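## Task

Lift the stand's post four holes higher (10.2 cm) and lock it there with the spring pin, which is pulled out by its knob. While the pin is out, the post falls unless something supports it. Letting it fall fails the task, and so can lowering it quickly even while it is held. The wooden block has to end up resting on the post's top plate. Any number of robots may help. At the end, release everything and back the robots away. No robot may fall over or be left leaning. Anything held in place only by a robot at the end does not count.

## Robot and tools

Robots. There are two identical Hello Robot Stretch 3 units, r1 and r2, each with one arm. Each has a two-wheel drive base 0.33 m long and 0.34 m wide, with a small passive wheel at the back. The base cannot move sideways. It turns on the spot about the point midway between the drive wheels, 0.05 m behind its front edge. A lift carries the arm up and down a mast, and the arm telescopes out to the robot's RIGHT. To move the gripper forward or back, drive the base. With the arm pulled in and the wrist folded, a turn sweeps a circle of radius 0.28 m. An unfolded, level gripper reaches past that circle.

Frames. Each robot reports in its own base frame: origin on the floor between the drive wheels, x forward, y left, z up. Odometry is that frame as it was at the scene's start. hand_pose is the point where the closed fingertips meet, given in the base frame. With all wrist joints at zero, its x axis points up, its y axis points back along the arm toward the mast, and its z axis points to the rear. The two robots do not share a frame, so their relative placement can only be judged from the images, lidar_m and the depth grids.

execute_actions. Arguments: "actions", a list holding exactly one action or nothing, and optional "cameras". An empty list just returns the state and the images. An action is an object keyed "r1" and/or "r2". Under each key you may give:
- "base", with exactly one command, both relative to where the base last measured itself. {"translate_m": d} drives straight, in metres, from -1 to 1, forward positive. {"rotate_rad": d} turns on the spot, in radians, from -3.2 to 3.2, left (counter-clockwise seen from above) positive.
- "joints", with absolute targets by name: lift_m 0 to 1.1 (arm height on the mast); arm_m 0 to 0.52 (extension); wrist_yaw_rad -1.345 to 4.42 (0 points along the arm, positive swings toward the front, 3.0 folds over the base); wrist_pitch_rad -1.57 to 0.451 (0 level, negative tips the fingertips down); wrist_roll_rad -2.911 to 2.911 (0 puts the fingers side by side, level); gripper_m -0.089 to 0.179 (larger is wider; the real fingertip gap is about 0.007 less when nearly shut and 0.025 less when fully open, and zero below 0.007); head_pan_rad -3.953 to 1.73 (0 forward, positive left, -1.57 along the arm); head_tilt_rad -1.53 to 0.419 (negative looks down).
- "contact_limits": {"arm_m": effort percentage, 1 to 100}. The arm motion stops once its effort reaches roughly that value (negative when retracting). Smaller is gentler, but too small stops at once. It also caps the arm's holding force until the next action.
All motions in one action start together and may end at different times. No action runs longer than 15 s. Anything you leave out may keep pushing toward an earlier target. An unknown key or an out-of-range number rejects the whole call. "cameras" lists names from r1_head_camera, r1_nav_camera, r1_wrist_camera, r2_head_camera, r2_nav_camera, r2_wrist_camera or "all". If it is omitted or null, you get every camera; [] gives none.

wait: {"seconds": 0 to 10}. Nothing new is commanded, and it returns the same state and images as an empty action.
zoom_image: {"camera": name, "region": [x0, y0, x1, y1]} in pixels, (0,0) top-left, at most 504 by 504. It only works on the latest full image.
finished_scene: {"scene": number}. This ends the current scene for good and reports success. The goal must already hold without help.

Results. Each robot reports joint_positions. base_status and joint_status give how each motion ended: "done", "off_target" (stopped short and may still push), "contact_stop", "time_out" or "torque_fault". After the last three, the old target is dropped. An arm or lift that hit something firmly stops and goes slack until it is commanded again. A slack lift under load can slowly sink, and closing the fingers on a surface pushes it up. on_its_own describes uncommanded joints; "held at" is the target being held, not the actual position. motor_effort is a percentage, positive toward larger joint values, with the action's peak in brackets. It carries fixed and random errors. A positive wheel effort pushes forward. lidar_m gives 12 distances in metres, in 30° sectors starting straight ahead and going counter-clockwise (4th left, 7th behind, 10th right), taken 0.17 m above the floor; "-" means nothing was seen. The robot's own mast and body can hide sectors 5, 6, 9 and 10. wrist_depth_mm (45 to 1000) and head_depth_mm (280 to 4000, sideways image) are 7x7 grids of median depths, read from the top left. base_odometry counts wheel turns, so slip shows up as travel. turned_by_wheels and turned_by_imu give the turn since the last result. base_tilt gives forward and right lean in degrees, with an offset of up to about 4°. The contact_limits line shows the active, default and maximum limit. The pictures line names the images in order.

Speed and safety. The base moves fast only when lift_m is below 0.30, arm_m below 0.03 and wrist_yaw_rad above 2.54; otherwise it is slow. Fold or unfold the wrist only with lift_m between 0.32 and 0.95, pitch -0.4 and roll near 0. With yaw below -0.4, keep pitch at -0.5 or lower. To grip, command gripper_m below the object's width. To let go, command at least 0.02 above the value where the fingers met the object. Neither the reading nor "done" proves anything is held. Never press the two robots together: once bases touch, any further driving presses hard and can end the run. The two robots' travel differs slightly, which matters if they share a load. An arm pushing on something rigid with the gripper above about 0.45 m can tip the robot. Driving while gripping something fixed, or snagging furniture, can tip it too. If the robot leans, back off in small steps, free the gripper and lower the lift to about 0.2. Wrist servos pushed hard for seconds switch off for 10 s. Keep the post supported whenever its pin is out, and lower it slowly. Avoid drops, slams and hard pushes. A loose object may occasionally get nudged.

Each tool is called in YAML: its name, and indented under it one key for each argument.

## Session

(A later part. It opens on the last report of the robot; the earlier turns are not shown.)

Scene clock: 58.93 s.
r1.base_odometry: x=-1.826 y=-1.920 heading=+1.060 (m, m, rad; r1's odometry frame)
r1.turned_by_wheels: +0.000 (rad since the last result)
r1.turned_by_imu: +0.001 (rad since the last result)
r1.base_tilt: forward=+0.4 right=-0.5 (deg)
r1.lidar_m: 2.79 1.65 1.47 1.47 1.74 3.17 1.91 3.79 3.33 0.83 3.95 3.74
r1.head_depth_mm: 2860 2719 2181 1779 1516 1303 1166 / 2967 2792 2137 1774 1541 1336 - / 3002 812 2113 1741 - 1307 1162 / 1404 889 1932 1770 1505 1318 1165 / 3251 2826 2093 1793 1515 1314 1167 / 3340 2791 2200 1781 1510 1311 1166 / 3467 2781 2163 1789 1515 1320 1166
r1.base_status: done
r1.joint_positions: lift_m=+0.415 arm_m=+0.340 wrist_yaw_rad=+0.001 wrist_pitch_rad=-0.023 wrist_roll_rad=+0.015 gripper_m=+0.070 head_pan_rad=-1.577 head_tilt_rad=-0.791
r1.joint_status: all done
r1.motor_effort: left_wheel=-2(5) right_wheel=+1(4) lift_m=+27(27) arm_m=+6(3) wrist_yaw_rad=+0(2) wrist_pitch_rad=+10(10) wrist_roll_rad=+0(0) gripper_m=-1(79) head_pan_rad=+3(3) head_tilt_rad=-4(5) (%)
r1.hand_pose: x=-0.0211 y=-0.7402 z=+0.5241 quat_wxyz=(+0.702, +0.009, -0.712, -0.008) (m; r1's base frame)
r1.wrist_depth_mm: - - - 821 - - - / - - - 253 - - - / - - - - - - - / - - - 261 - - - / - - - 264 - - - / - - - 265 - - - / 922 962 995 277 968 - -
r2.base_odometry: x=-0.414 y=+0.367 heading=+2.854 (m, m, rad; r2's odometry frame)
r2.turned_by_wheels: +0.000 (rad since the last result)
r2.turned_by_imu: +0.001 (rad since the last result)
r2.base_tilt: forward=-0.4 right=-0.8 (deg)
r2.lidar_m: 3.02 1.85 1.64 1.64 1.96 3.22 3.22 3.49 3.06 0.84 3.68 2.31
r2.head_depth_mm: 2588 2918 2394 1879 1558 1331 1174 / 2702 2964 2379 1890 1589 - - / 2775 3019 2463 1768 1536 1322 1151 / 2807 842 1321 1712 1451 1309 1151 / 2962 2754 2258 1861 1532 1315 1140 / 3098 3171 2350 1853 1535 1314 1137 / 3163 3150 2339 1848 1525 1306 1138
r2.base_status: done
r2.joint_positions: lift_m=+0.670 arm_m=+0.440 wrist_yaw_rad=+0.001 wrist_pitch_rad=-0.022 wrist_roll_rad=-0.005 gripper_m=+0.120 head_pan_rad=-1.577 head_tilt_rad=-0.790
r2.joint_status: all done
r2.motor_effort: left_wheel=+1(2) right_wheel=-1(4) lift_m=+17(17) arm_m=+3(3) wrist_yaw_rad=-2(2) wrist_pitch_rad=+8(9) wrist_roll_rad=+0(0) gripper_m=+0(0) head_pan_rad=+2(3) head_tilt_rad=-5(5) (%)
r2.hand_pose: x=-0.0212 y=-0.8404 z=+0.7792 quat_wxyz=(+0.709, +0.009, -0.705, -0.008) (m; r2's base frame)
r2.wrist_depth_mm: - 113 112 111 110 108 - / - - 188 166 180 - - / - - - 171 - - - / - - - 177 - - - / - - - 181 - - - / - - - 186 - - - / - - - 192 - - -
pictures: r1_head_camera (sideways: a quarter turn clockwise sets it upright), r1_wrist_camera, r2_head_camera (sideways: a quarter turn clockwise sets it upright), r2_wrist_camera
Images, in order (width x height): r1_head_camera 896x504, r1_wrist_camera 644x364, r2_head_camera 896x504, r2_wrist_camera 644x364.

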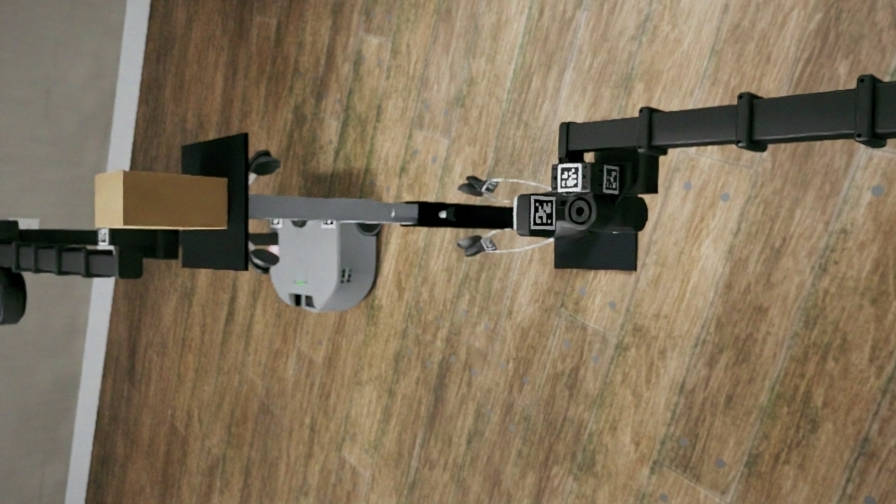

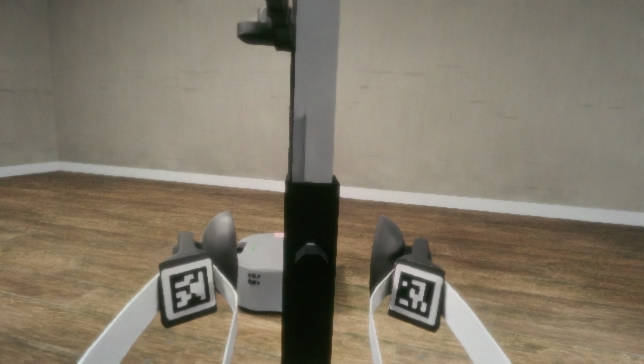

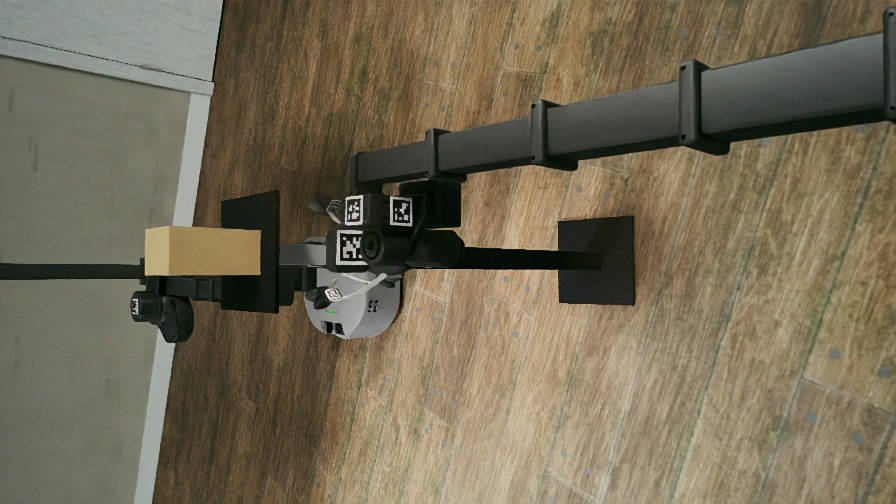

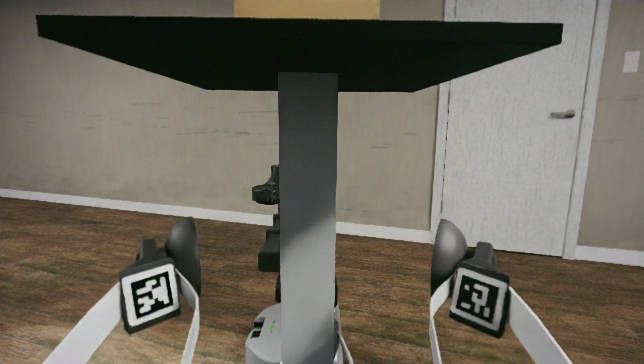

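execute_actions:
  actions:
    - {"r2":{"base":{"translate_m":0.004},"joints":{"arm_m":0.457,"gripper_m":0.07}},"r1":{"base":{"translate_m":-0.004},"joints":{"lift_m":0.403,"arm_m":0.38}}}
  cameras: ["r1_wrist_camera","r2_wrist_camera"]

execute_actions:
  actions:
    - {"r2":{"joints":{"gripper_m":-0.03}},"r1":{"joints":{"gripper_m":0.035}}}
  cameras: ["r1_head_camera","r2_head_camera","r1_wrist_camera","r2_wrist_camera"]

Scene clock: 63.57 s.
r1.base_odometry: x=-1.828 y=-1.924 heading=+1.059 (m, m, rad; r1's odometry frame)
r1.turned_by_wheels: +0.000 (rad since the last result)
r1.turned_by_imu: +0.001 (rad since the last result)
r1.base_tilt: forward=+0.3 right=-0.5 (deg)
r1.lidar_m: 2.79 1.65 1.47 1.48 1.73 3.15 1.90 3.78 3.33 0.83 3.92 3.76
r1.head_depth_mm: 2866 2735 2157 1768 1503 1310 1163 / 2963 2784 2176 1771 1511 1329 1180 / 3013 811 2095 1730 - 1320 1155 / 1542 893 1906 1748 1502 1316 1168 / 3270 2801 2114 1777 1506 1317 1160 / 3279 2761 2176 1788 1519 1316 1164 / 3426 2773 2165 1806 1515 1313 1164
r1.base_status: done
r1.joint_positions: lift_m=+0.403 arm_m=+0.380 wrist_yaw_rad=+0.001 wrist_pitch_rad=-0.023 wrist_roll_rad=+0.015 gripper_m=+0.070 head_pan_rad=-1.577 head_tilt_rad=-0.791
r1.joint_status: all done
r1.motor_effort: left_wheel=-2(6) right_wheel=+1(4) lift_m=+26(27) arm_m=+6(6) wrist_yaw_rad=-1(0) wrist_pitch_rad=+10(10) wrist_roll_rad=+0(0) gripper_m=+1(1) head_pan_rad=+3(3) head_tilt_rad=-4(4) (%)
r1.hand_pose: x=-0.0211 y=-0.7802 z=+0.5121 quat_wxyz=(+0.702, +0.009, -0.712, -0.008) (m; r1's base frame)
r1.wrist_depth_mm: - - - 208 - - - / - - - - - - - / - - - - - - - / - - - 217 - - - / - - - 218 - - - / - - - 226 - - - / 925 930 950 231 973 - -
r2.base_odometry: x=-0.418 y=+0.368 heading=+2.854 (m, m, rad; r2's odometry frame)
r2.turned_by_wheels: +0.000 (rad since the last result)
r2.turned_by_imu: +0.001 (rad since the last result)
r2.base_tilt: forward=-0.5 right=-0.8 (deg)
r2.lidar_m: 3.03 1.85 1.64 1.64 1.96 3.21 3.23 3.50 3.06 0.84 3.69 2.30
r2.head_depth_mm: 2603 2909 2388 1888 1559 1327 1182 / 2695 2971 2393 1884 1585 - - / 2824 3020 2426 1762 1551 1316 1152 / 2806 845 1255 1711 1451 1314 1143 / 2945 2772 2108 1865 1536 1316 1145 / 3093 3195 2355 1857 1529 1311 1137 / 3176 3155 2345 1845 1531 1306 1138
r2.base_status: done
r2.joint_positions: lift_m=+0.670 arm_m=+0.457 wrist_yaw_rad=+0.001 wrist_pitch_rad=-0.022 wrist_roll_rad=-0.005 gripper_m=+0.070 head_pan_rad=-1.577 head_tilt_rad=-0.790
r2.joint_status: all done
r2.motor_effort: left_wheel=+0(3) right_wheel=-2(2) lift_m=+17(17) arm_m=+3(2) wrist_yaw_rad=-2(1) wrist_pitch_rad=+9(9) wrist_roll_rad=+0(0) gripper_m=+0(82) head_pan_rad=+3(2) head_tilt_rad=-5(4) (%)
r2.hand_pose: x=-0.0212 y=-0.8574 z=+0.7792 quat_wxyz=(+0.709, +0.009, -0.705, -0.008) (m; r2's base frame)
r2.wrist_depth_mm: - 89 89 88 87 86 95 / - - 189 150 181 - - / - - - 156 - - - / - - - 159 - - - / - - - 163 - - - / - - - 168 - - - / - - - 174 - - -
pictures: r1_wrist_camera, r2_wrist_camera
Images, in order (width x height): r1_wrist_camera 644x364, r2_wrist_camera 644x364.

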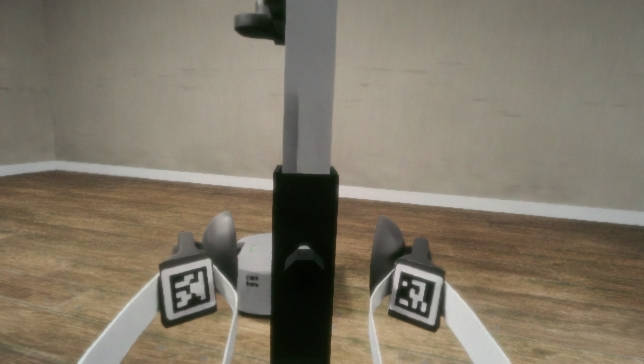

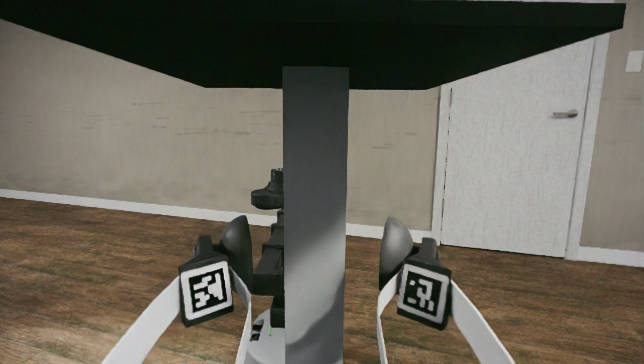

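Scene clock: 65.07 s.
r1.base_odometry: x=-1.828 y=-1.924 heading=+1.059 (m, m, rad; r1's odometry frame)
r1.turned_by_wheels: +0.000 (rad since the last result)
r1.turned_by_imu: +0.000 (rad since the last result)
r1.base_tilt: forward=+0.5 right=-0.6 (deg)
r1.lidar_m: 2.79 1.66 1.47 1.48 1.73 3.16 1.91 3.80 3.32 0.83 3.94 3.74
r1.head_depth_mm: 2929 2764 2173 1783 1517 1307 1160 / 2974 2775 2175 1762 1509 1320 1185 / 2976 812 2096 1731 - 1312 1160 / 1542 893 1899 1742 1485 1307 1166 / 3270 2788 2127 1787 1514 1312 1161 / 3271 2768 2162 1786 1507 1315 1162 / 3450 2786 2180 1788 1520 1315 1162
r1.base_status: not commanded
r1.joint_positions: lift_m=+0.403 arm_m=+0.380 wrist_yaw_rad=+0.001 wrist_pitch_rad=-0.023 wrist_roll_rad=+0.015 gripper_m=+0.035 head_pan_rad=-1.577 head_tilt_rad=-0.791
r1.joint_status: all done
r1.motor_effort: left_wheel=-2(2) right_wheel=+1(1) lift_m=+27(26) arm_m=+7(6) wrist_yaw_rad=+0(0) wrist_pitch_rad=+10(10) wrist_roll_rad=+0(0) gripper_m=+0(80) head_pan_rad=+3(3) head_tilt_rad=-5(4) (%)
r1.hand_pose: x=-0.0211 y=-0.7802 z=+0.5121 quat_wxyz=(+0.702, +0.009, -0.712, -0.008) (m; r1's base frame)
r1.wrist_depth_mm: - - - 207 - - - / - - - - - - - / - - - - - - - / - - - 218 - - - / - - - 218 - - - / - - - 189 - - - / 914 941 966 231 988 - -
r2.base_odometry: x=-0.418 y=+0.368 heading=+2.854 (m, m, rad; r2's odometry frame)
r2.turned_by_wheels: +0.000 (rad since the last result)
r2.turned_by_imu: +0.000 (rad since the last result)
r2.base_tilt: forward=-0.5 right=-0.8 (deg)
r2.lidar_m: 3.01 1.85 1.64 1.64 1.96 3.21 3.23 3.50 3.06 0.84 3.69 2.30
r2.head_depth_mm: 2622 2923 2405 1900 1557 1320 1175 / 2711 2969 2402 1894 1566 - - / 2774 3031 2422 1774 1543 1317 1149 / 2810 842 1303 1728 1467 1314 1142 / 2969 2764 2207 1870 1535 1311 1146 / 3071 3169 2337 1849 1525 1311 1139 / 3168 3155 2337 1852 1527 1311 1140
r2.base_status: not commanded
r2.joint_positions: lift_m=+0.670 arm_m=+0.457 wrist_yaw_rad=+0.001 wrist_pitch_rad=-0.022 wrist_roll_rad=-0.005 gripper_m=-0.029 head_pan_rad=-1.577 head_tilt_rad=-0.790
r2.joint_status: all done
r2.motor_effort: left_wheel=+1(2) right_wheel=-3(2) lift_m=+17(17) arm_m=+3(3) wrist_yaw_rad=-2(2) wrist_pitch_rad=+8(9) wrist_roll_rad=+0(0) gripper_m=-21(95) head_pan_rad=+3(2) head_tilt_rad=-4(4) (%)
r2.hand_pose: x=-0.0211 y=-0.8574 z=+0.7792 quat_wxyz=(+0.709, +0.009, -0.705, -0.008) (m; r2's base frame)
r2.wrist_depth_mm: - 90 89 88 87 87 86 / - - 190 151 182 - - / - - - 155 - - - / - - - 159 - - - / - - - 163 - - - / - - - 167 - - - / - - - 173 - - -
pictures: r1_head_camera (sideways: a quarter turn clockwise sets it upright), r1_wrist_camera, r2_head_camera (sideways: a quarter turn clockwise sets it upright), r2_wrist_camera
Images, in order (width x height): r1_head_camera 896x504, r1_wrist_camera 644x364, r2_head_camera 896x504, r2_wrist_camera 644x364.

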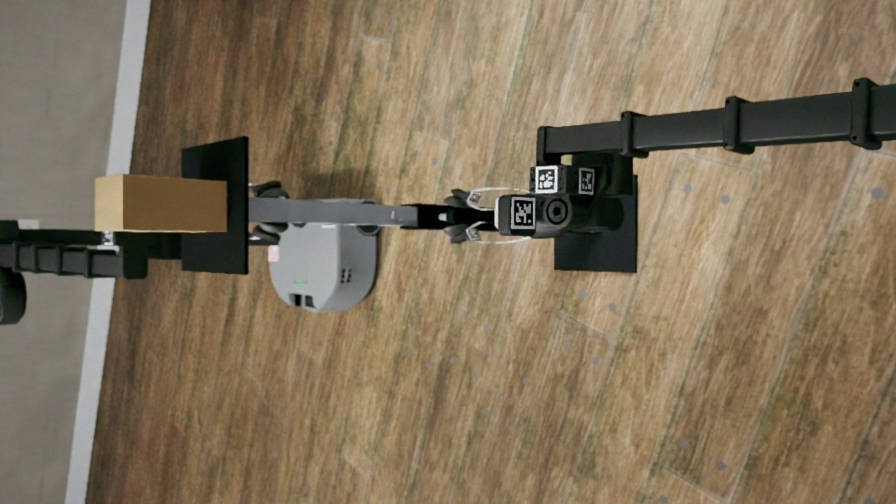

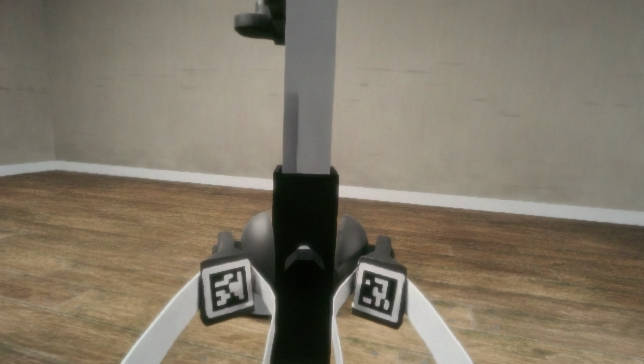

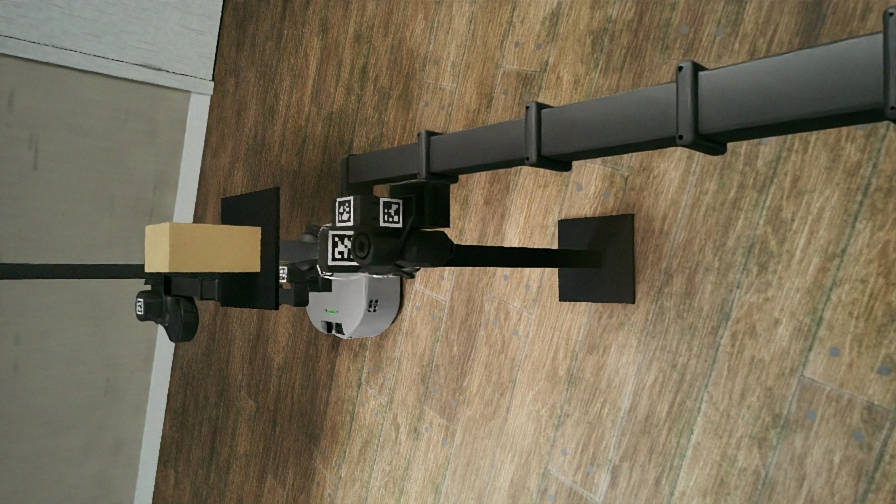

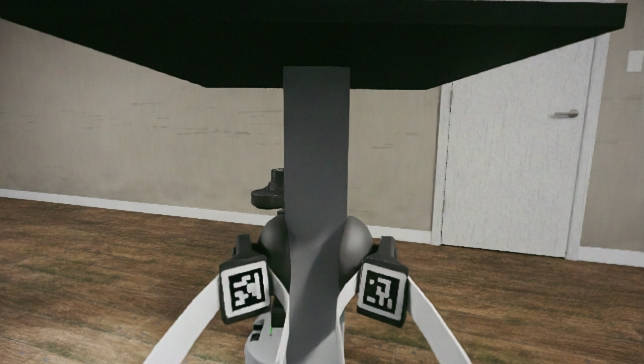

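execute_actions:
  actions:
    - {"r2":{"joints":{"gripper_m":-0.05,"lift_m":0.676}},"r1":{"joints":{"gripper_m":-0.03}}}
  cameras: ["r1_wrist_camera","r2_wrist_camera"]

execute_actions:
  actions:
    - {"r1":{"joints":{"arm_m":0.366}}}
  cameras: ["r1_head_camera","r1_wrist_camera","r2_wrist_camera"]

Scene clock: 69.70 s.
r1.base_odometry: x=-1.828 y=-1.924 heading=+1.059 (m, m, rad; r1's odometry frame)
r1.turned_by_wheels: +0.000 (rad since the last result)
r1.turned_by_imu: +0.001 (rad since the last result)
r1.base_tilt: forward=+0.6 right=-0.5 (deg)
r1.lidar_m: 2.80 1.66 1.47 1.47 1.74 3.16 1.90 3.77 3.32 0.83 3.91 3.74
r1.head_depth_mm: 2872 2762 2151 1781 1508 1307 1156 / 2906 2797 2156 1784 1492 1335 1178 / 2966 810 2095 1785 - 1310 1163 / 1384 894 1906 1763 1497 1311 1164 / 3198 2801 2122 1781 1522 1313 1159 / 3318 2837 2195 1774 1514 1309 1165 / 3399 2772 2169 1777 1510 1312 1162
r1.base_status: not commanded
r1.joint_positions: lift_m=+0.403 arm_m=+0.380 wrist_yaw_rad=+0.001 wrist_pitch_rad=-0.020 wrist_roll_rad=+0.015 gripper_m=-0.029 head_pan_rad=-1.577 head_tilt_rad=-0.791
r1.joint_status: all done
r1.motor_effort: left_wheel=-2(2) right_wheel=+2(2) lift_m=+27(27) arm_m=+6(6) wrist_yaw_rad=-1(0) wrist_pitch_rad=+9(10) wrist_roll_rad=+0(0) gripper_m=-13(87) head_pan_rad=+3(3) head_tilt_rad=-5(4) (%)
r1.hand_pose: x=-0.0212 y=-0.7802 z=+0.5128 quat_wxyz=(+0.702, +0.008, -0.712, -0.007) (m; r1's base frame)
r1.wrist_depth_mm: - - - 208 - - - / - - - - - - - / - - - - - - - / - - - 217 - - - / - - - 218 - - - / - - - - - - - / 938 912 949 233 - - -
r2.base_odometry: x=-0.418 y=+0.368 heading=+2.854 (m, m, rad; r2's odometry frame)
r2.turned_by_wheels: +0.000 (rad since the last result)
r2.turned_by_imu: +0.000 (rad since the last result)
r2.base_tilt: forward=-0.5 right=-0.8 (deg)
r2.lidar_m: 3.01 1.85 1.64 1.64 1.95 3.22 3.22 3.49 3.06 0.84 3.72 2.30
r2.head_depth_mm: 2634 2892 2408 1890 1557 1327 1172 / 2699 2992 2365 1887 1573 - 1129 / 2826 3085 2467 1765 1549 1315 1145 / 2845 841 1292 1755 1456 1317 1145 / 2978 2796 2108 1853 1538 1313 1145 / 3061 3156 2334 1846 1532 1308 1146 / 3125 3125 2341 1835 1520 1310 1137
r2.base_status: not commanded
r2.joint_positions: lift_m=+0.676 arm_m=+0.457 wrist_yaw_rad=+0.001 wrist_pitch_rad=-0.040 wrist_roll_rad=-0.005 gripper_m=-0.046 head_pan_rad=-1.577 head_tilt_rad=-0.790
r2.joint_status: gripper_m off_target (ended at -0.046, target -0.050); the others done
r2.motor_effort: left_wheel=+2(1) right_wheel=-3(2) lift_m=+28(28) arm_m=+3(3) wrist_yaw_rad=-2(2) wrist_pitch_rad=+15(16) wrist_roll_rad=+0(0) gripper_m=-24(100) head_pan_rad=+2(2) head_tilt_rad=-4(4) (%)
r2.hand_pose: x=-0.0211 y=-0.8568 z=+0.7800 quat_wxyz=(+0.709, +0.015, -0.705, -0.014) (m; r2's base frame)
r2.wrist_depth_mm: - 85 84 84 84 85 104 / - - 194 149 186 - - / - - - 154 - - - / - - - 159 - - - / - - - 162 - - - / - - - 167 - - - / - - - 174 - - -
pictures: r1_wrist_camera, r2_wrist_camera
Images, in order (width x height): r1_wrist_camera 644x364, r2_wrist_camera 644x364.

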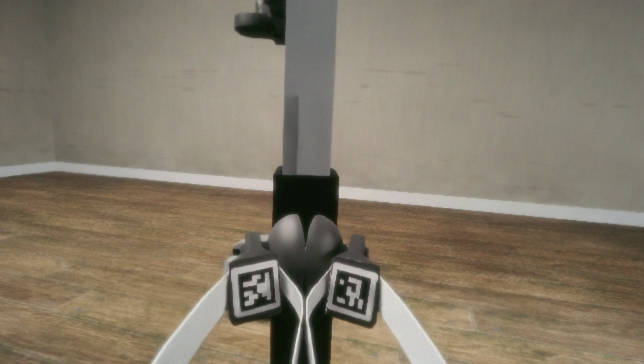

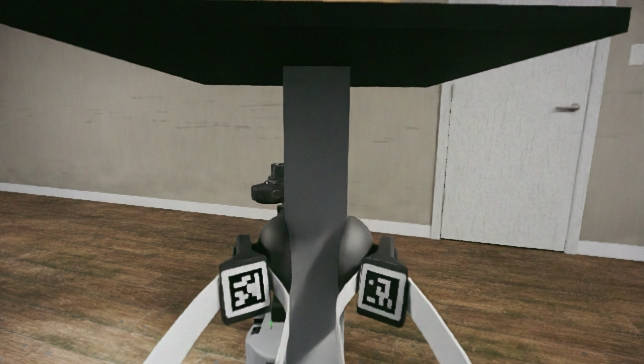

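Scene clock: 70.63 s.
r1.base_odometry: x=-1.828 y=-1.924 heading=+1.059 (m, m, rad; r1's odometry frame)
r1.turned_by_wheels: +0.000 (rad since the last result)
r1.turned_by_imu: +0.000 (rad since the last result)
r1.base_tilt: forward=+0.4 right=-0.5 (deg)
r1.lidar_m: 2.81 1.65 1.47 1.48 1.75 3.15 1.91 3.79 3.32 0.83 3.93 3.73
r1.head_depth_mm: 2835 2757 2155 1782 1496 1309 1169 / 2947 2743 2189 1788 1529 1321 1182 / 2957 810 2082 1758 - 1299 1160 / 1393 892 1896 1723 1498 1308 1161 / 3245 2783 2104 1787 1505 1323 1171 / 3343 2780 2193 1775 1512 1322 1167 / 3484 2765 2201 1789 1513 1319 1162
r1.base_status: not commanded
r1.joint_positions: lift_m=+0.403 arm_m=+0.366 wrist_yaw_rad=+0.000 wrist_pitch_rad=-0.018 wrist_roll_rad=+0.015 gripper_m=-0.030 head_pan_rad=-1.577 head_tilt_rad=-0.791
r1.joint_status: all done
r1.motor_effort: left_wheel=-2(2) right_wheel=+1(1) lift_m=+27(27) arm_m=-6(8) wrist_yaw_rad=-1(1) wrist_pitch_rad=+8(9) wrist_roll_rad=-1(0) gripper_m=-10(13) head_pan_rad=+3(3) head_tilt_rad=-5(5) (%)
r1.hand_pose: x=-0.0213 y=-0.7672 z=+0.5133 quat_wxyz=(+0.702, +0.007, -0.712, -0.007) (m; r1's base frame)
r1.wrist_depth_mm: - - - 878 - - - / - - - - - - - / - - - - - - - / - - - 232 - - - / - - - - - - - / - - - - - - - / 943 957 925 248 - - -
r2.base_odometry: x=-0.418 y=+0.368 heading=+2.854 (m, m, rad; r2's odometry frame)
r2.turned_by_wheels: +0.000 (rad since the last result)
r2.turned_by_imu: +0.000 (rad since the last result)
r2.base_tilt: forward=-0.5 right=-0.9 (deg)
r2.lidar_m: 3.02 1.85 1.64 1.64 1.96 3.22 3.24 3.51 3.07 0.84 3.68 2.30
r2.head_depth_mm: 2617 2881 2404 1892 1559 1327 1178 / 2717 2959 2371 1880 1576 - 1129 / 2766 3050 2449 1769 1542 1316 1145 / 2828 844 1302 1755 1459 1314 1148 / 2987 2777 2107 1877 1537 1313 1144 / 3051 3168 2332 1848 1535 1304 1145 / 3180 3143 2328 1851 1532 1305 1133
r2.base_status: not commanded
r2.joint_positions: lift_m=+0.676 arm_m=+0.457 wrist_yaw_rad=+0.001 wrist_pitch_rad=-0.040 wrist_roll_rad=-0.005 gripper_m=-0.043 head_pan_rad=-1.577 head_tilt_rad=-0.790
r2.joint_status: not commanded
r2.on_its_own: gripper_m is held at -0.044, not at your -0.050, by its stall guard, which is still easing
r2.motor_effort: left_wheel=+2(2) right_wheel=-2(3) lift_m=+28(28) arm_m=+3(3) wrist_yaw_rad=-2(2) wrist_pitch_rad=+15(15) wrist_roll_rad=+0(0) gripper_m=-26(26) head_pan_rad=+3(3) head_tilt_rad=-5(5) (%)
r2.hand_pose: x=-0.0211 y=-0.8568 z=+0.7800 quat_wxyz=(+0.709, +0.015, -0.705, -0.014) (m; r2's base frame)
r2.wrist_depth_mm: - 85 84 84 85 85 103 / - - 195 149 186 - - / - - - 154 - - - / - - - 159 - - - / - - - 163 - - - / - - - 167 - - - / - - - 174 - - -
pictures: r1_head_camera (sideways: a quarter turn clockwise sets it upright), r1_wrist_camera, r2_wrist_camera
Images, in order (width x height): r1_head_camera 896x504, r1_wrist_camera 644x364, r2_wrist_camera 644x364.

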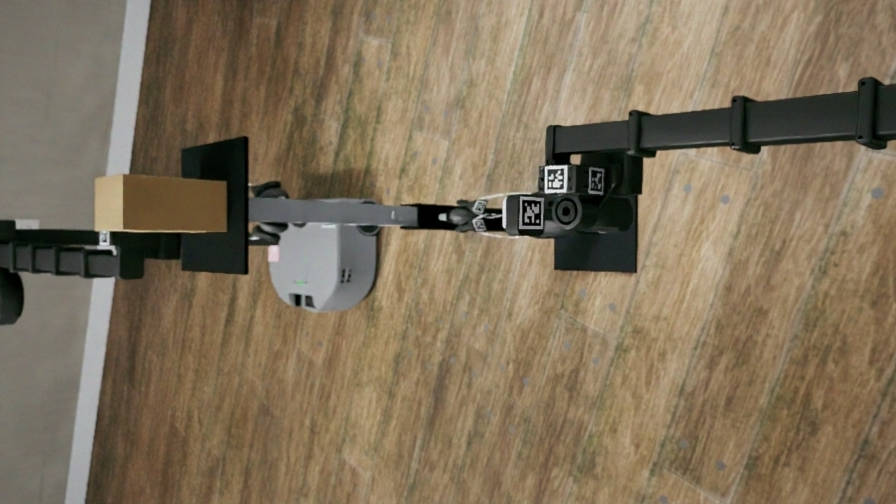

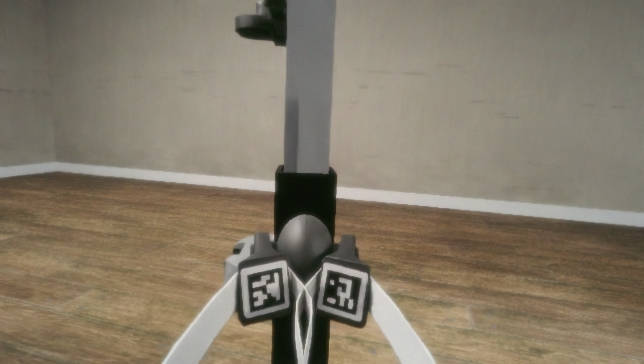

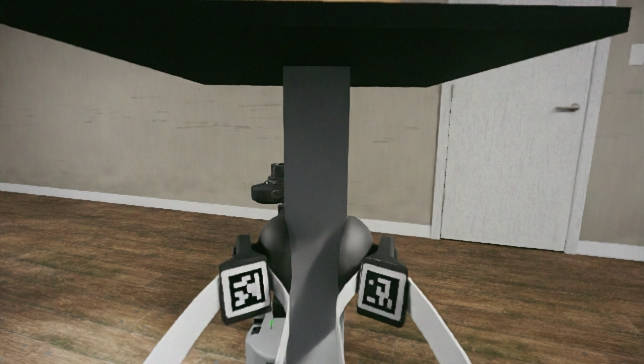

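Slipped off; grip deeper.

execute_actions:
  actions:
    - {"r2":{"joints":{"gripper_m":-0.035}},"r1":{"joints":{"gripper_m":0.04}}}
  cameras: []

execute_actions:
  actions:
    - {"r1":{"joints":{"arm_m":0.398,"lift_m":0.398}}}
  cameras: ["r1_wrist_camera"]

execute_actions:
  actions:
    - {"r1":{"joints":{"gripper_m":-0.04}}}
  cameras: ["r1_wrist_camera"]

execute_actions:
  actions:
    - {"r1":{"joints":{"arm_m":0.382}}}
  cameras: ["r1_head_camera","r1_wrist_camera","r2_wrist_camera"]

Scene clock: 75.83 s.
r1.base_odometry: x=-1.828 y=-1.924 heading=+1.059 (m, m, rad; r1's odometry frame)
r1.turned_by_wheels: +0.000 (rad since the last result)
r1.turned_by_imu: +0.001 (rad since the last result)
r1.base_tilt: forward=+0.6 right=-0.7 (deg)
r1.lidar_m: 2.80 1.65 1.47 1.47 1.74 3.14 1.91 3.79 3.32 0.83 3.93 3.74
r1.head_depth_mm: 2884 2713 2173 1790 1509 1313 1167 / 2948 2773 2161 1789 1525 1325 1180 / 2968 812 2103 1731 - 1312 1161 / 1382 887 1908 1754 1497 1311 1163 / 3205 2754 2087 1786 1521 1313 1157 / 3371 2780 2189 1778 1511 1315 1162 / 3418 2757 2170 1797 1512 1318 1163
r1.base_status: not commanded
r1.joint_positions: lift_m=+0.403 arm_m=+0.366 wrist_yaw_rad=+0.000 wrist_pitch_rad=-0.018 wrist_roll_rad=+0.015 gripper_m=+0.040 head_pan_rad=-1.577 head_tilt_rad=-0.791
r1.joint_status: all done
r1.motor_effort: left_wheel=-2(2) right_wheel=+2(1) lift_m=+27(27) arm_m=-6(6) wrist_yaw_rad=+1(1) wrist_pitch_rad=+8(8) wrist_roll_rad=+0(1) gripper_m=+0(81) head_pan_rad=+3(3) head_tilt_rad=-4(4) (%)
r1.hand_pose: x=-0.0213 y=-0.7672 z=+0.5133 quat_wxyz=(+0.702, +0.007, -0.712, -0.007) (m; r1's base frame)
r1.wrist_depth_mm: - - - 863 - - - / - - - - - - - / - - - - - - - / - - - 233 - - - / - - - 230 - - - / - - - 239 - - - / 938 963 934 246 993 - -
r2.base_odometry: x=-0.418 y=+0.368 heading=+2.854 (m, m, rad; r2's odometry frame)
r2.turned_by_wheels: +0.000 (rad since the last result)
r2.turned_by_imu: +0.001 (rad since the last result)
r2.base_tilt: forward=-0.5 right=-0.9 (deg)
r2.lidar_m: 3.02 1.85 1.64 1.64 1.95 3.21 3.22 3.49 3.06 0.84 3.71 2.30
r2.head_depth_mm: 2630 2885 2426 1888 1553 1322 1177 / 2714 2964 2382 1883 1581 - 1127 / 2780 3018 2491 1765 1557 1321 1148 / 2830 845 1299 1765 1463 1311 1151 / 2979 2782 2108 1850 1539 1315 1145 / 3044 3146 2347 1847 1529 1311 1140 / 3170 3149 2355 1858 1530 1311 1134
r2.base_status: not commanded
r2.joint_positions: lift_m=+0.676 arm_m=+0.457 wrist_yaw_rad=+0.001 wrist_pitch_rad=-0.040 wrist_roll_rad=-0.005 gripper_m=-0.031 head_pan_rad=-1.577 head_tilt_rad=-0.790
r2.joint_status: all done
r2.motor_effort: left_wheel=+2(1) right_wheel=-2(2) lift_m=+28(28) arm_m=+3(3) wrist_yaw_rad=-3(2) wrist_pitch_rad=+15(15) wrist_roll_rad=+0(0) gripper_m=-22(55) head_pan_rad=+2(2) head_tilt_rad=-4(3) (%)
r2.hand_pose: x=-0.0211 y=-0.8569 z=+0.7800 quat_wxyz=(+0.709, +0.015, -0.705, -0.014) (m; r2's base frame)
r2.wrist_depth_mm: - 85 84 84 84 85 103 / - - 194 150 187 - - / - - - 154 - - - / - - - 159 - - - / - - - 162 - - - / - - - 167 - - - / - - - 174 - - -
pictures: none
No camera images: the call's "cameras" was empty. Leave "cameras" out to get every camera's image.

Scene clock: 77.07 s.
r1.base_odometry: x=-1.828 y=-1.924 heading=+1.059 (m, m, rad; r1's odometry frame)
r1.turned_by_wheels: +0.000 (rad since the last result)
r1.turned_by_imu: +0.000 (rad since the last result)
r1.base_tilt: forward=+0.6 right=-0.6 (deg)
r1.lidar_m: 2.80 1.65 1.47 1.48 1.74 3.14 1.90 3.76 3.31 0.83 3.94 3.75
r1.head_depth_mm: 2893 2743 2160 1774 1510 1318 1160 / 2975 2767 2156 1779 1500 1322 1183 / 2998 812 2079 1739 - 1320 1157 / 1386 895 1923 1740 1483 1320 1162 / 3221 2800 2127 1791 1519 1315 1160 / 3323 2784 2202 1776 1518 1319 1172 / 3434 2797 2170 1790 1510 1317 1162
r1.base_status: not commanded
r1.joint_positions: lift_m=+0.398 arm_m=+0.398 wrist_yaw_rad=+0.000 wrist_pitch_rad=-0.019 wrist_roll_rad=+0.015 gripper_m=+0.040 head_pan_rad=-1.577 head_tilt_rad=-0.791
r1.joint_status: all done
r1.motor_effort: left_wheel=-2(2) right_wheel=+2(2) lift_m=+27(26) arm_m=+7(8) wrist_yaw_rad=+1(1) wrist_pitch_rad=+8(8) wrist_roll_rad=+0(0) gripper_m=+0(0) head_pan_rad=+3(3) head_tilt_rad=-4(5) (%)
r1.hand_pose: x=-0.0213 y=-0.7983 z=+0.5081 quat_wxyz=(+0.702, +0.007, -0.712, -0.007) (m; r1's base frame)
r1.wrist_depth_mm: - - - 189 - - - / - - - 193 - - - / - - - 198 - - - / - - - 195 - - - / - - - 199 - - - / - - - 165 - - - / 908 960 917 211 941 - 990
r2.base_odometry: x=-0.418 y=+0.368 heading=+2.854 (m, m, rad; r2's odometry frame)
r2.turned_by_wheels: +0.000 (rad since the last result)
r2.turned_by_imu: +0.000 (rad since the last result)
r2.base_tilt: forward=-0.5 right=-0.8 (deg)
r2.lidar_m: 3.03 1.85 1.64 1.64 1.96 3.21 3.22 3.49 3.06 0.85 3.69 2.30
r2.head_depth_mm: 2622 2873 2395 1887 1561 1327 1175 / 2706 2930 2394 1882 1572 - 1132 / 2821 3066 2468 1776 1544 1312 1150 / 2829 842 1307 1770 1461 1314 1144 / 2989 2766 2106 1861 1536 1324 1143 / 3046 3167 2353 1847 1543 1310 1137 / 3185 3193 2333 1848 1532 1306 1138
r2.base_status: not commanded
r2.joint_positions: lift_m=+0.676 arm_m=+0.457 wrist_yaw_rad=+0.001 wrist_pitch_rad=-0.040 wrist_roll_rad=-0.005 gripper_m=-0.025 head_pan_rad=-1.577 head_tilt_rad=-0.790
r2.joint_status: not commanded
r2.on_its_own: gripper_m is held at -0.026, not at your -0.035, by its stall guard, which is not easing now
r2.motor_effort: left_wheel=+2(2) right_wheel=-2(2) lift_m=+28(28) arm_m=+2(3) wrist_yaw_rad=-2(2) wrist_pitch_rad=+15(15) wrist_roll_rad=+0(0) gripper_m=-20(22) head_pan_rad=+3(3) head_tilt_rad=-3(4) (%)
r2.hand_pose: x=-0.0211 y=-0.8569 z=+0.7800 quat_wxyz=(+0.709, +0.015, -0.705, -0.014) (m; r2's base frame)
r2.wrist_depth_mm: - 85 85 84 84 85 103 / - - 195 149 186 - - / - - - 153 - - - / - - - 159 - - - / - - - 162 - - - / - - - 167 - - - / - - - 174 - - -
pictures: r1_wrist_camera
Images, in order (width x height): r1_wrist_camera 644x364.

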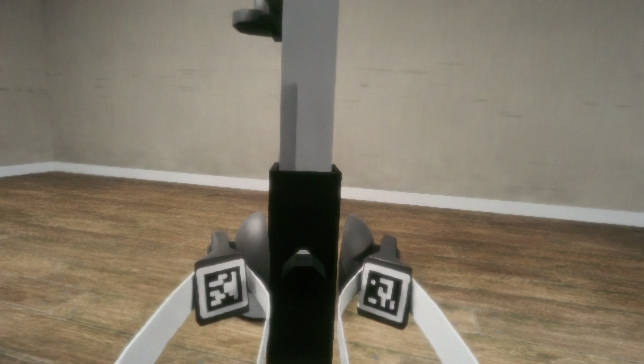

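Scene clock: 78.37 s.
r1.base_odometry: x=-1.828 y=-1.924 heading=+1.059 (m, m, rad; r1's odometry frame)
r1.turned_by_wheels: +0.000 (rad since the last result)
r1.turned_by_imu: +0.000 (rad since the last result)
r1.base_tilt: forward=+0.4 right=-0.6 (deg)
r1.lidar_m: 2.81 1.65 1.47 1.48 1.74 3.15 1.90 3.80 3.32 0.83 3.92 3.75
r1.head_depth_mm: 2872 2745 2162 1791 1507 1311 1160 / 2925 2775 2157 1765 1520 1326 1186 / 2986 813 2112 1740 - 1313 1163 / 1391 893 1900 1730 1481 1315 1164 / 3299 2764 2103 1787 1517 1317 1165 / 3344 2786 2170 1767 1524 1310 1166 / 3434 2773 2172 1780 1510 1317 1167
r1.base_status: not commanded
r1.joint_positions: lift_m=+0.398 arm_m=+0.398 wrist_yaw_rad=+0.000 wrist_pitch_rad=-0.014 wrist_roll_rad=+0.015 gripper_m=-0.039 head_pan_rad=-1.577 head_tilt_rad=-0.791
r1.joint_status: all done
r1.motor_effort: left_wheel=-2(2) right_wheel=+2(1) lift_m=+26(26) arm_m=+7(6) wrist_yaw_rad=-1(0) wrist_pitch_rad=+6(8) wrist_roll_rad=+0(0) gripper_m=-20(96) head_pan_rad=+3(3) head_tilt_rad=-5(4) (%)
r1.hand_pose: x=-0.0213 y=-0.7985 z=+0.5094 quat_wxyz=(+0.702, +0.005, -0.712, -0.005) (m; r1's base frame)
r1.wrist_depth_mm: - - - 189 - - - / - - - 194 - - - / - - - 199 - - - / - - - 196 - - - / - - - 198 - - - / - - - 165 - - - / 945 940 907 210 - 980 -
r2.base_odometry: x=-0.418 y=+0.368 heading=+2.854 (m, m, rad; r2's odometry frame)
r2.turned_by_wheels: +0.000 (rad since the last result)
r2.turned_by_imu: +0.000 (rad since the last result)
r2.base_tilt: forward=-0.5 right=-0.8 (deg)
r2.lidar_m: 3.02 1.84 1.64 1.64 1.96 3.21 3.22 3.48 3.07 0.84 3.69 2.30
r2.head_depth_mm: 2636 2878 2412 1899 1554 1328 1178 / 2689 2949 2376 1889 1577 - 1128 / 2795 3060 2471 1771 1554 1320 1149 / 2858 842 1302 1776 1460 1312 1147 / 2951 2781 2120 1874 1540 1315 1140 / 3055 3163 2355 1856 1519 1307 1144 / 3182 3108 2325 1839 1536 1304 1137
r2.base_status: not commanded
r2.joint_positions: lift_m=+0.676 arm_m=+0.457 wrist_yaw_rad=+0.001 wrist_pitch_rad=-0.040 wrist_roll_rad=-0.005 gripper_m=-0.025 head_pan_rad=-1.577 head_tilt_rad=-0.790
r2.joint_status: not commanded
r2.on_its_own: gripper_m is held at -0.026, not at your -0.035, by its stall guard, which is not easing now
r2.motor_effort: left_wheel=+2(1) right_wheel=-3(2) lift_m=+28(28) arm_m=+2(3) wrist_yaw_rad=-3(2) wrist_pitch_rad=+15(15) wrist_roll_rad=+0(0) gripper_m=-19(19) head_pan_rad=+2(2) head_tilt_rad=-4(4) (%)
r2.hand_pose: x=-0.0211 y=-0.8569 z=+0.7800 quat_wxyz=(+0.709, +0.015, -0.705, -0.014) (m; r2's base frame)
r2.wrist_depth_mm: - 85 84 84 84 85 103 / - - 194 149 187 - - / - - - 154 - - - / - - - 159 - - - / - - - 164 - - - / - - - 168 - - - / - - - 174 - - -
pictures: r1_wrist_camera
Images, in order (width x height): r1_wrist_camera 644x364.

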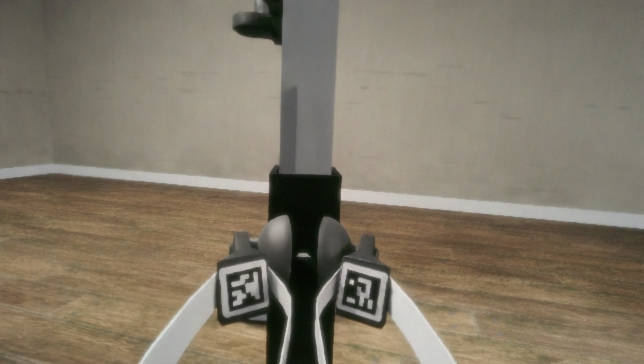

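Scene clock: 79.33 s.
r1.base_odometry: x=-1.828 y=-1.924 heading=+1.059 (m, m, rad; r1's odometry frame)
r1.turned_by_wheels: +0.000 (rad since the last result)
r1.turned_by_imu: +0.000 (rad since the last result)
r1.base_tilt: forward=+0.4 right=-0.7 (deg)
r1.lidar_m: 2.80 1.65 1.47 1.47 1.74 3.15 1.90 3.78 3.32 0.83 3.94 3.75
r1.head_depth_mm: 2864 2766 2174 1788 1514 1317 1165 / 2985 2782 2193 1774 1521 1310 1179 / 2961 812 2119 1780 - 1309 1163 / 1388 893 1889 1769 1495 1320 1173 / 3207 2807 2113 1783 1506 1310 1158 / 3333 2825 2175 1780 1519 1319 1163 / 3379 2783 2171 1780 1514 1323 1165
r1.base_status: not commanded
r1.joint_positions: lift_m=+0.398 arm_m=+0.383 wrist_yaw_rad=+0.000 wrist_pitch_rad=-0.009 wrist_roll_rad=+0.015 gripper_m=-0.039 head_pan_rad=-1.577 head_tilt_rad=-0.791
r1.joint_status: all done
r1.motor_effort: left_wheel=-2(2) right_wheel=+1(1) lift_m=+26(27) arm_m=-8(11) wrist_yaw_rad=+0(1) wrist_pitch_rad=+4(6) wrist_roll_rad=+0(0) gripper_m=-18(20) head_pan_rad=+3(3) head_tilt_rad=-5(4) (%)
r1.hand_pose: x=-0.0213 y=-0.7835 z=+0.5105 quat_wxyz=(+0.702, +0.004, -0.712, -0.003) (m; r1's base frame)
r1.wrist_depth_mm: - - - 206 - - - / - - - - - - - / - - - 215 - - - / - - - 216 - - - / - - - - - - - / - - - - - - - / 927 985 925 228 994 - -
r2.base_odometry: x=-0.418 y=+0.368 heading=+2.854 (m, m, rad; r2's odometry frame)
r2.turned_by_wheels: +0.000 (rad since the last result)
r2.turned_by_imu: +0.000 (rad since the last result)
r2.base_tilt: forward=-0.5 right=-0.8 (deg)
r2.lidar_m: 3.04 1.85 1.64 1.64 1.96 3.22 3.23 3.50 3.05 0.84 3.68 2.30
r2.head_depth_mm: 2622 2915 2403 1891 1555 1324 1178 / 2746 2934 2384 1884 1573 - 1127 / 2811 3081 2483 1764 1549 1319 1150 / 2858 843 1306 1768 1451 1320 1137 / 2957 2772 2116 1871 1533 1317 1140 / 3106 3137 2338 1857 1538 1307 1135 / 3184 3186 2326 1843 1523 1313 1143
r2.base_status: not commanded
r2.joint_positions: lift_m=+0.676 arm_m=+0.457 wrist_yaw_rad=+0.001 wrist_pitch_rad=-0.040 wrist_roll_rad=-0.005 gripper_m=-0.025 head_pan_rad=-1.577 head_tilt_rad=-0.790
r2.joint_status: not commanded
r2.on_its_own: gripper_m is held at -0.026, not at your -0.035, by its stall guard, which is not easing now
r2.motor_effort: left_wheel=+1(1) right_wheel=-2(3) lift_m=+28(28) arm_m=+3(2) wrist_yaw_rad=-2(2) wrist_pitch_rad=+15(15) wrist_roll_rad=+0(0) gripper_m=-19(20) head_pan_rad=+1(2) head_tilt_rad=-4(4) (%)
r2.hand_pose: x=-0.0211 y=-0.8569 z=+0.7800 quat_wxyz=(+0.709, +0.015, -0.705, -0.014) (m; r2's base frame)
r2.wrist_depth_mm: - 85 84 84 84 85 103 / - - 195 149 186 - - / - - - 154 - - - / - - - 158 - - - / - - - 162 - - - / - - - 167 - - - / - - - 174 - - -
pictures: r1_head_camera (sideways: a quarter turn clockwise sets it upright), r1_wrist_camera, r2_wrist_camera
Images, in order (width x height): r1_head_camera 896x504, r1_wrist_camera 644x364, r2_wrist_camera 644x364.

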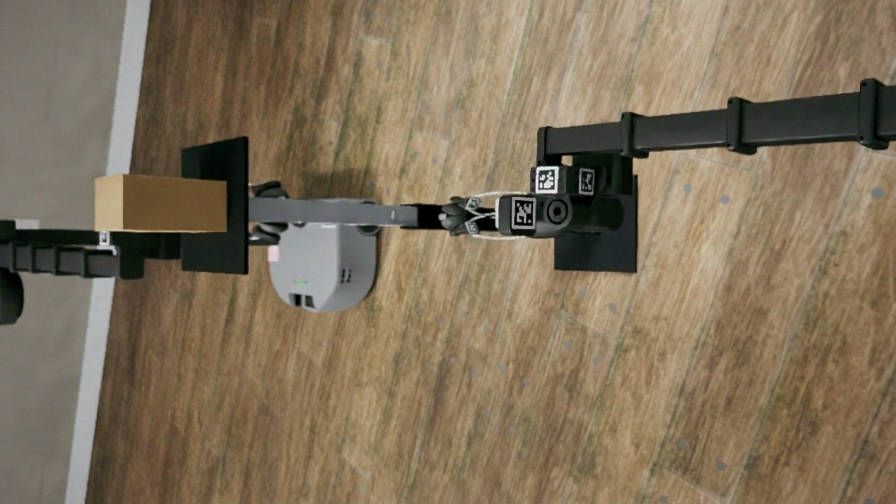

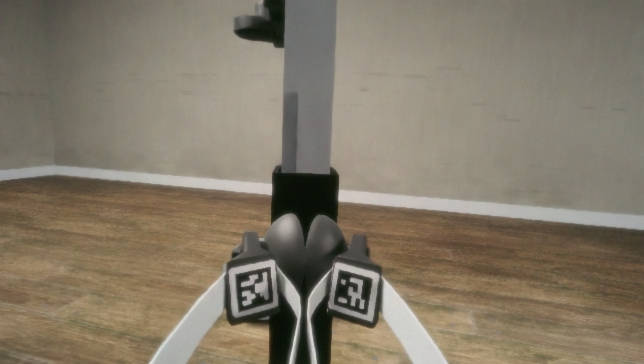

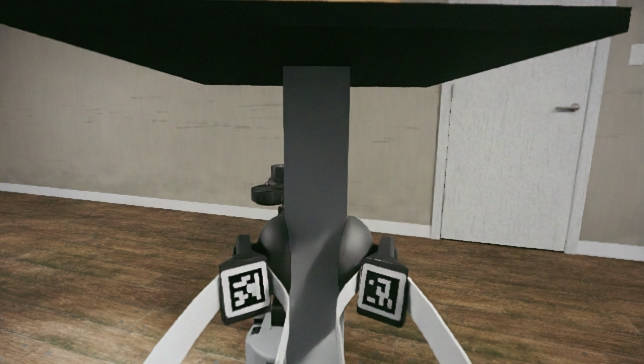

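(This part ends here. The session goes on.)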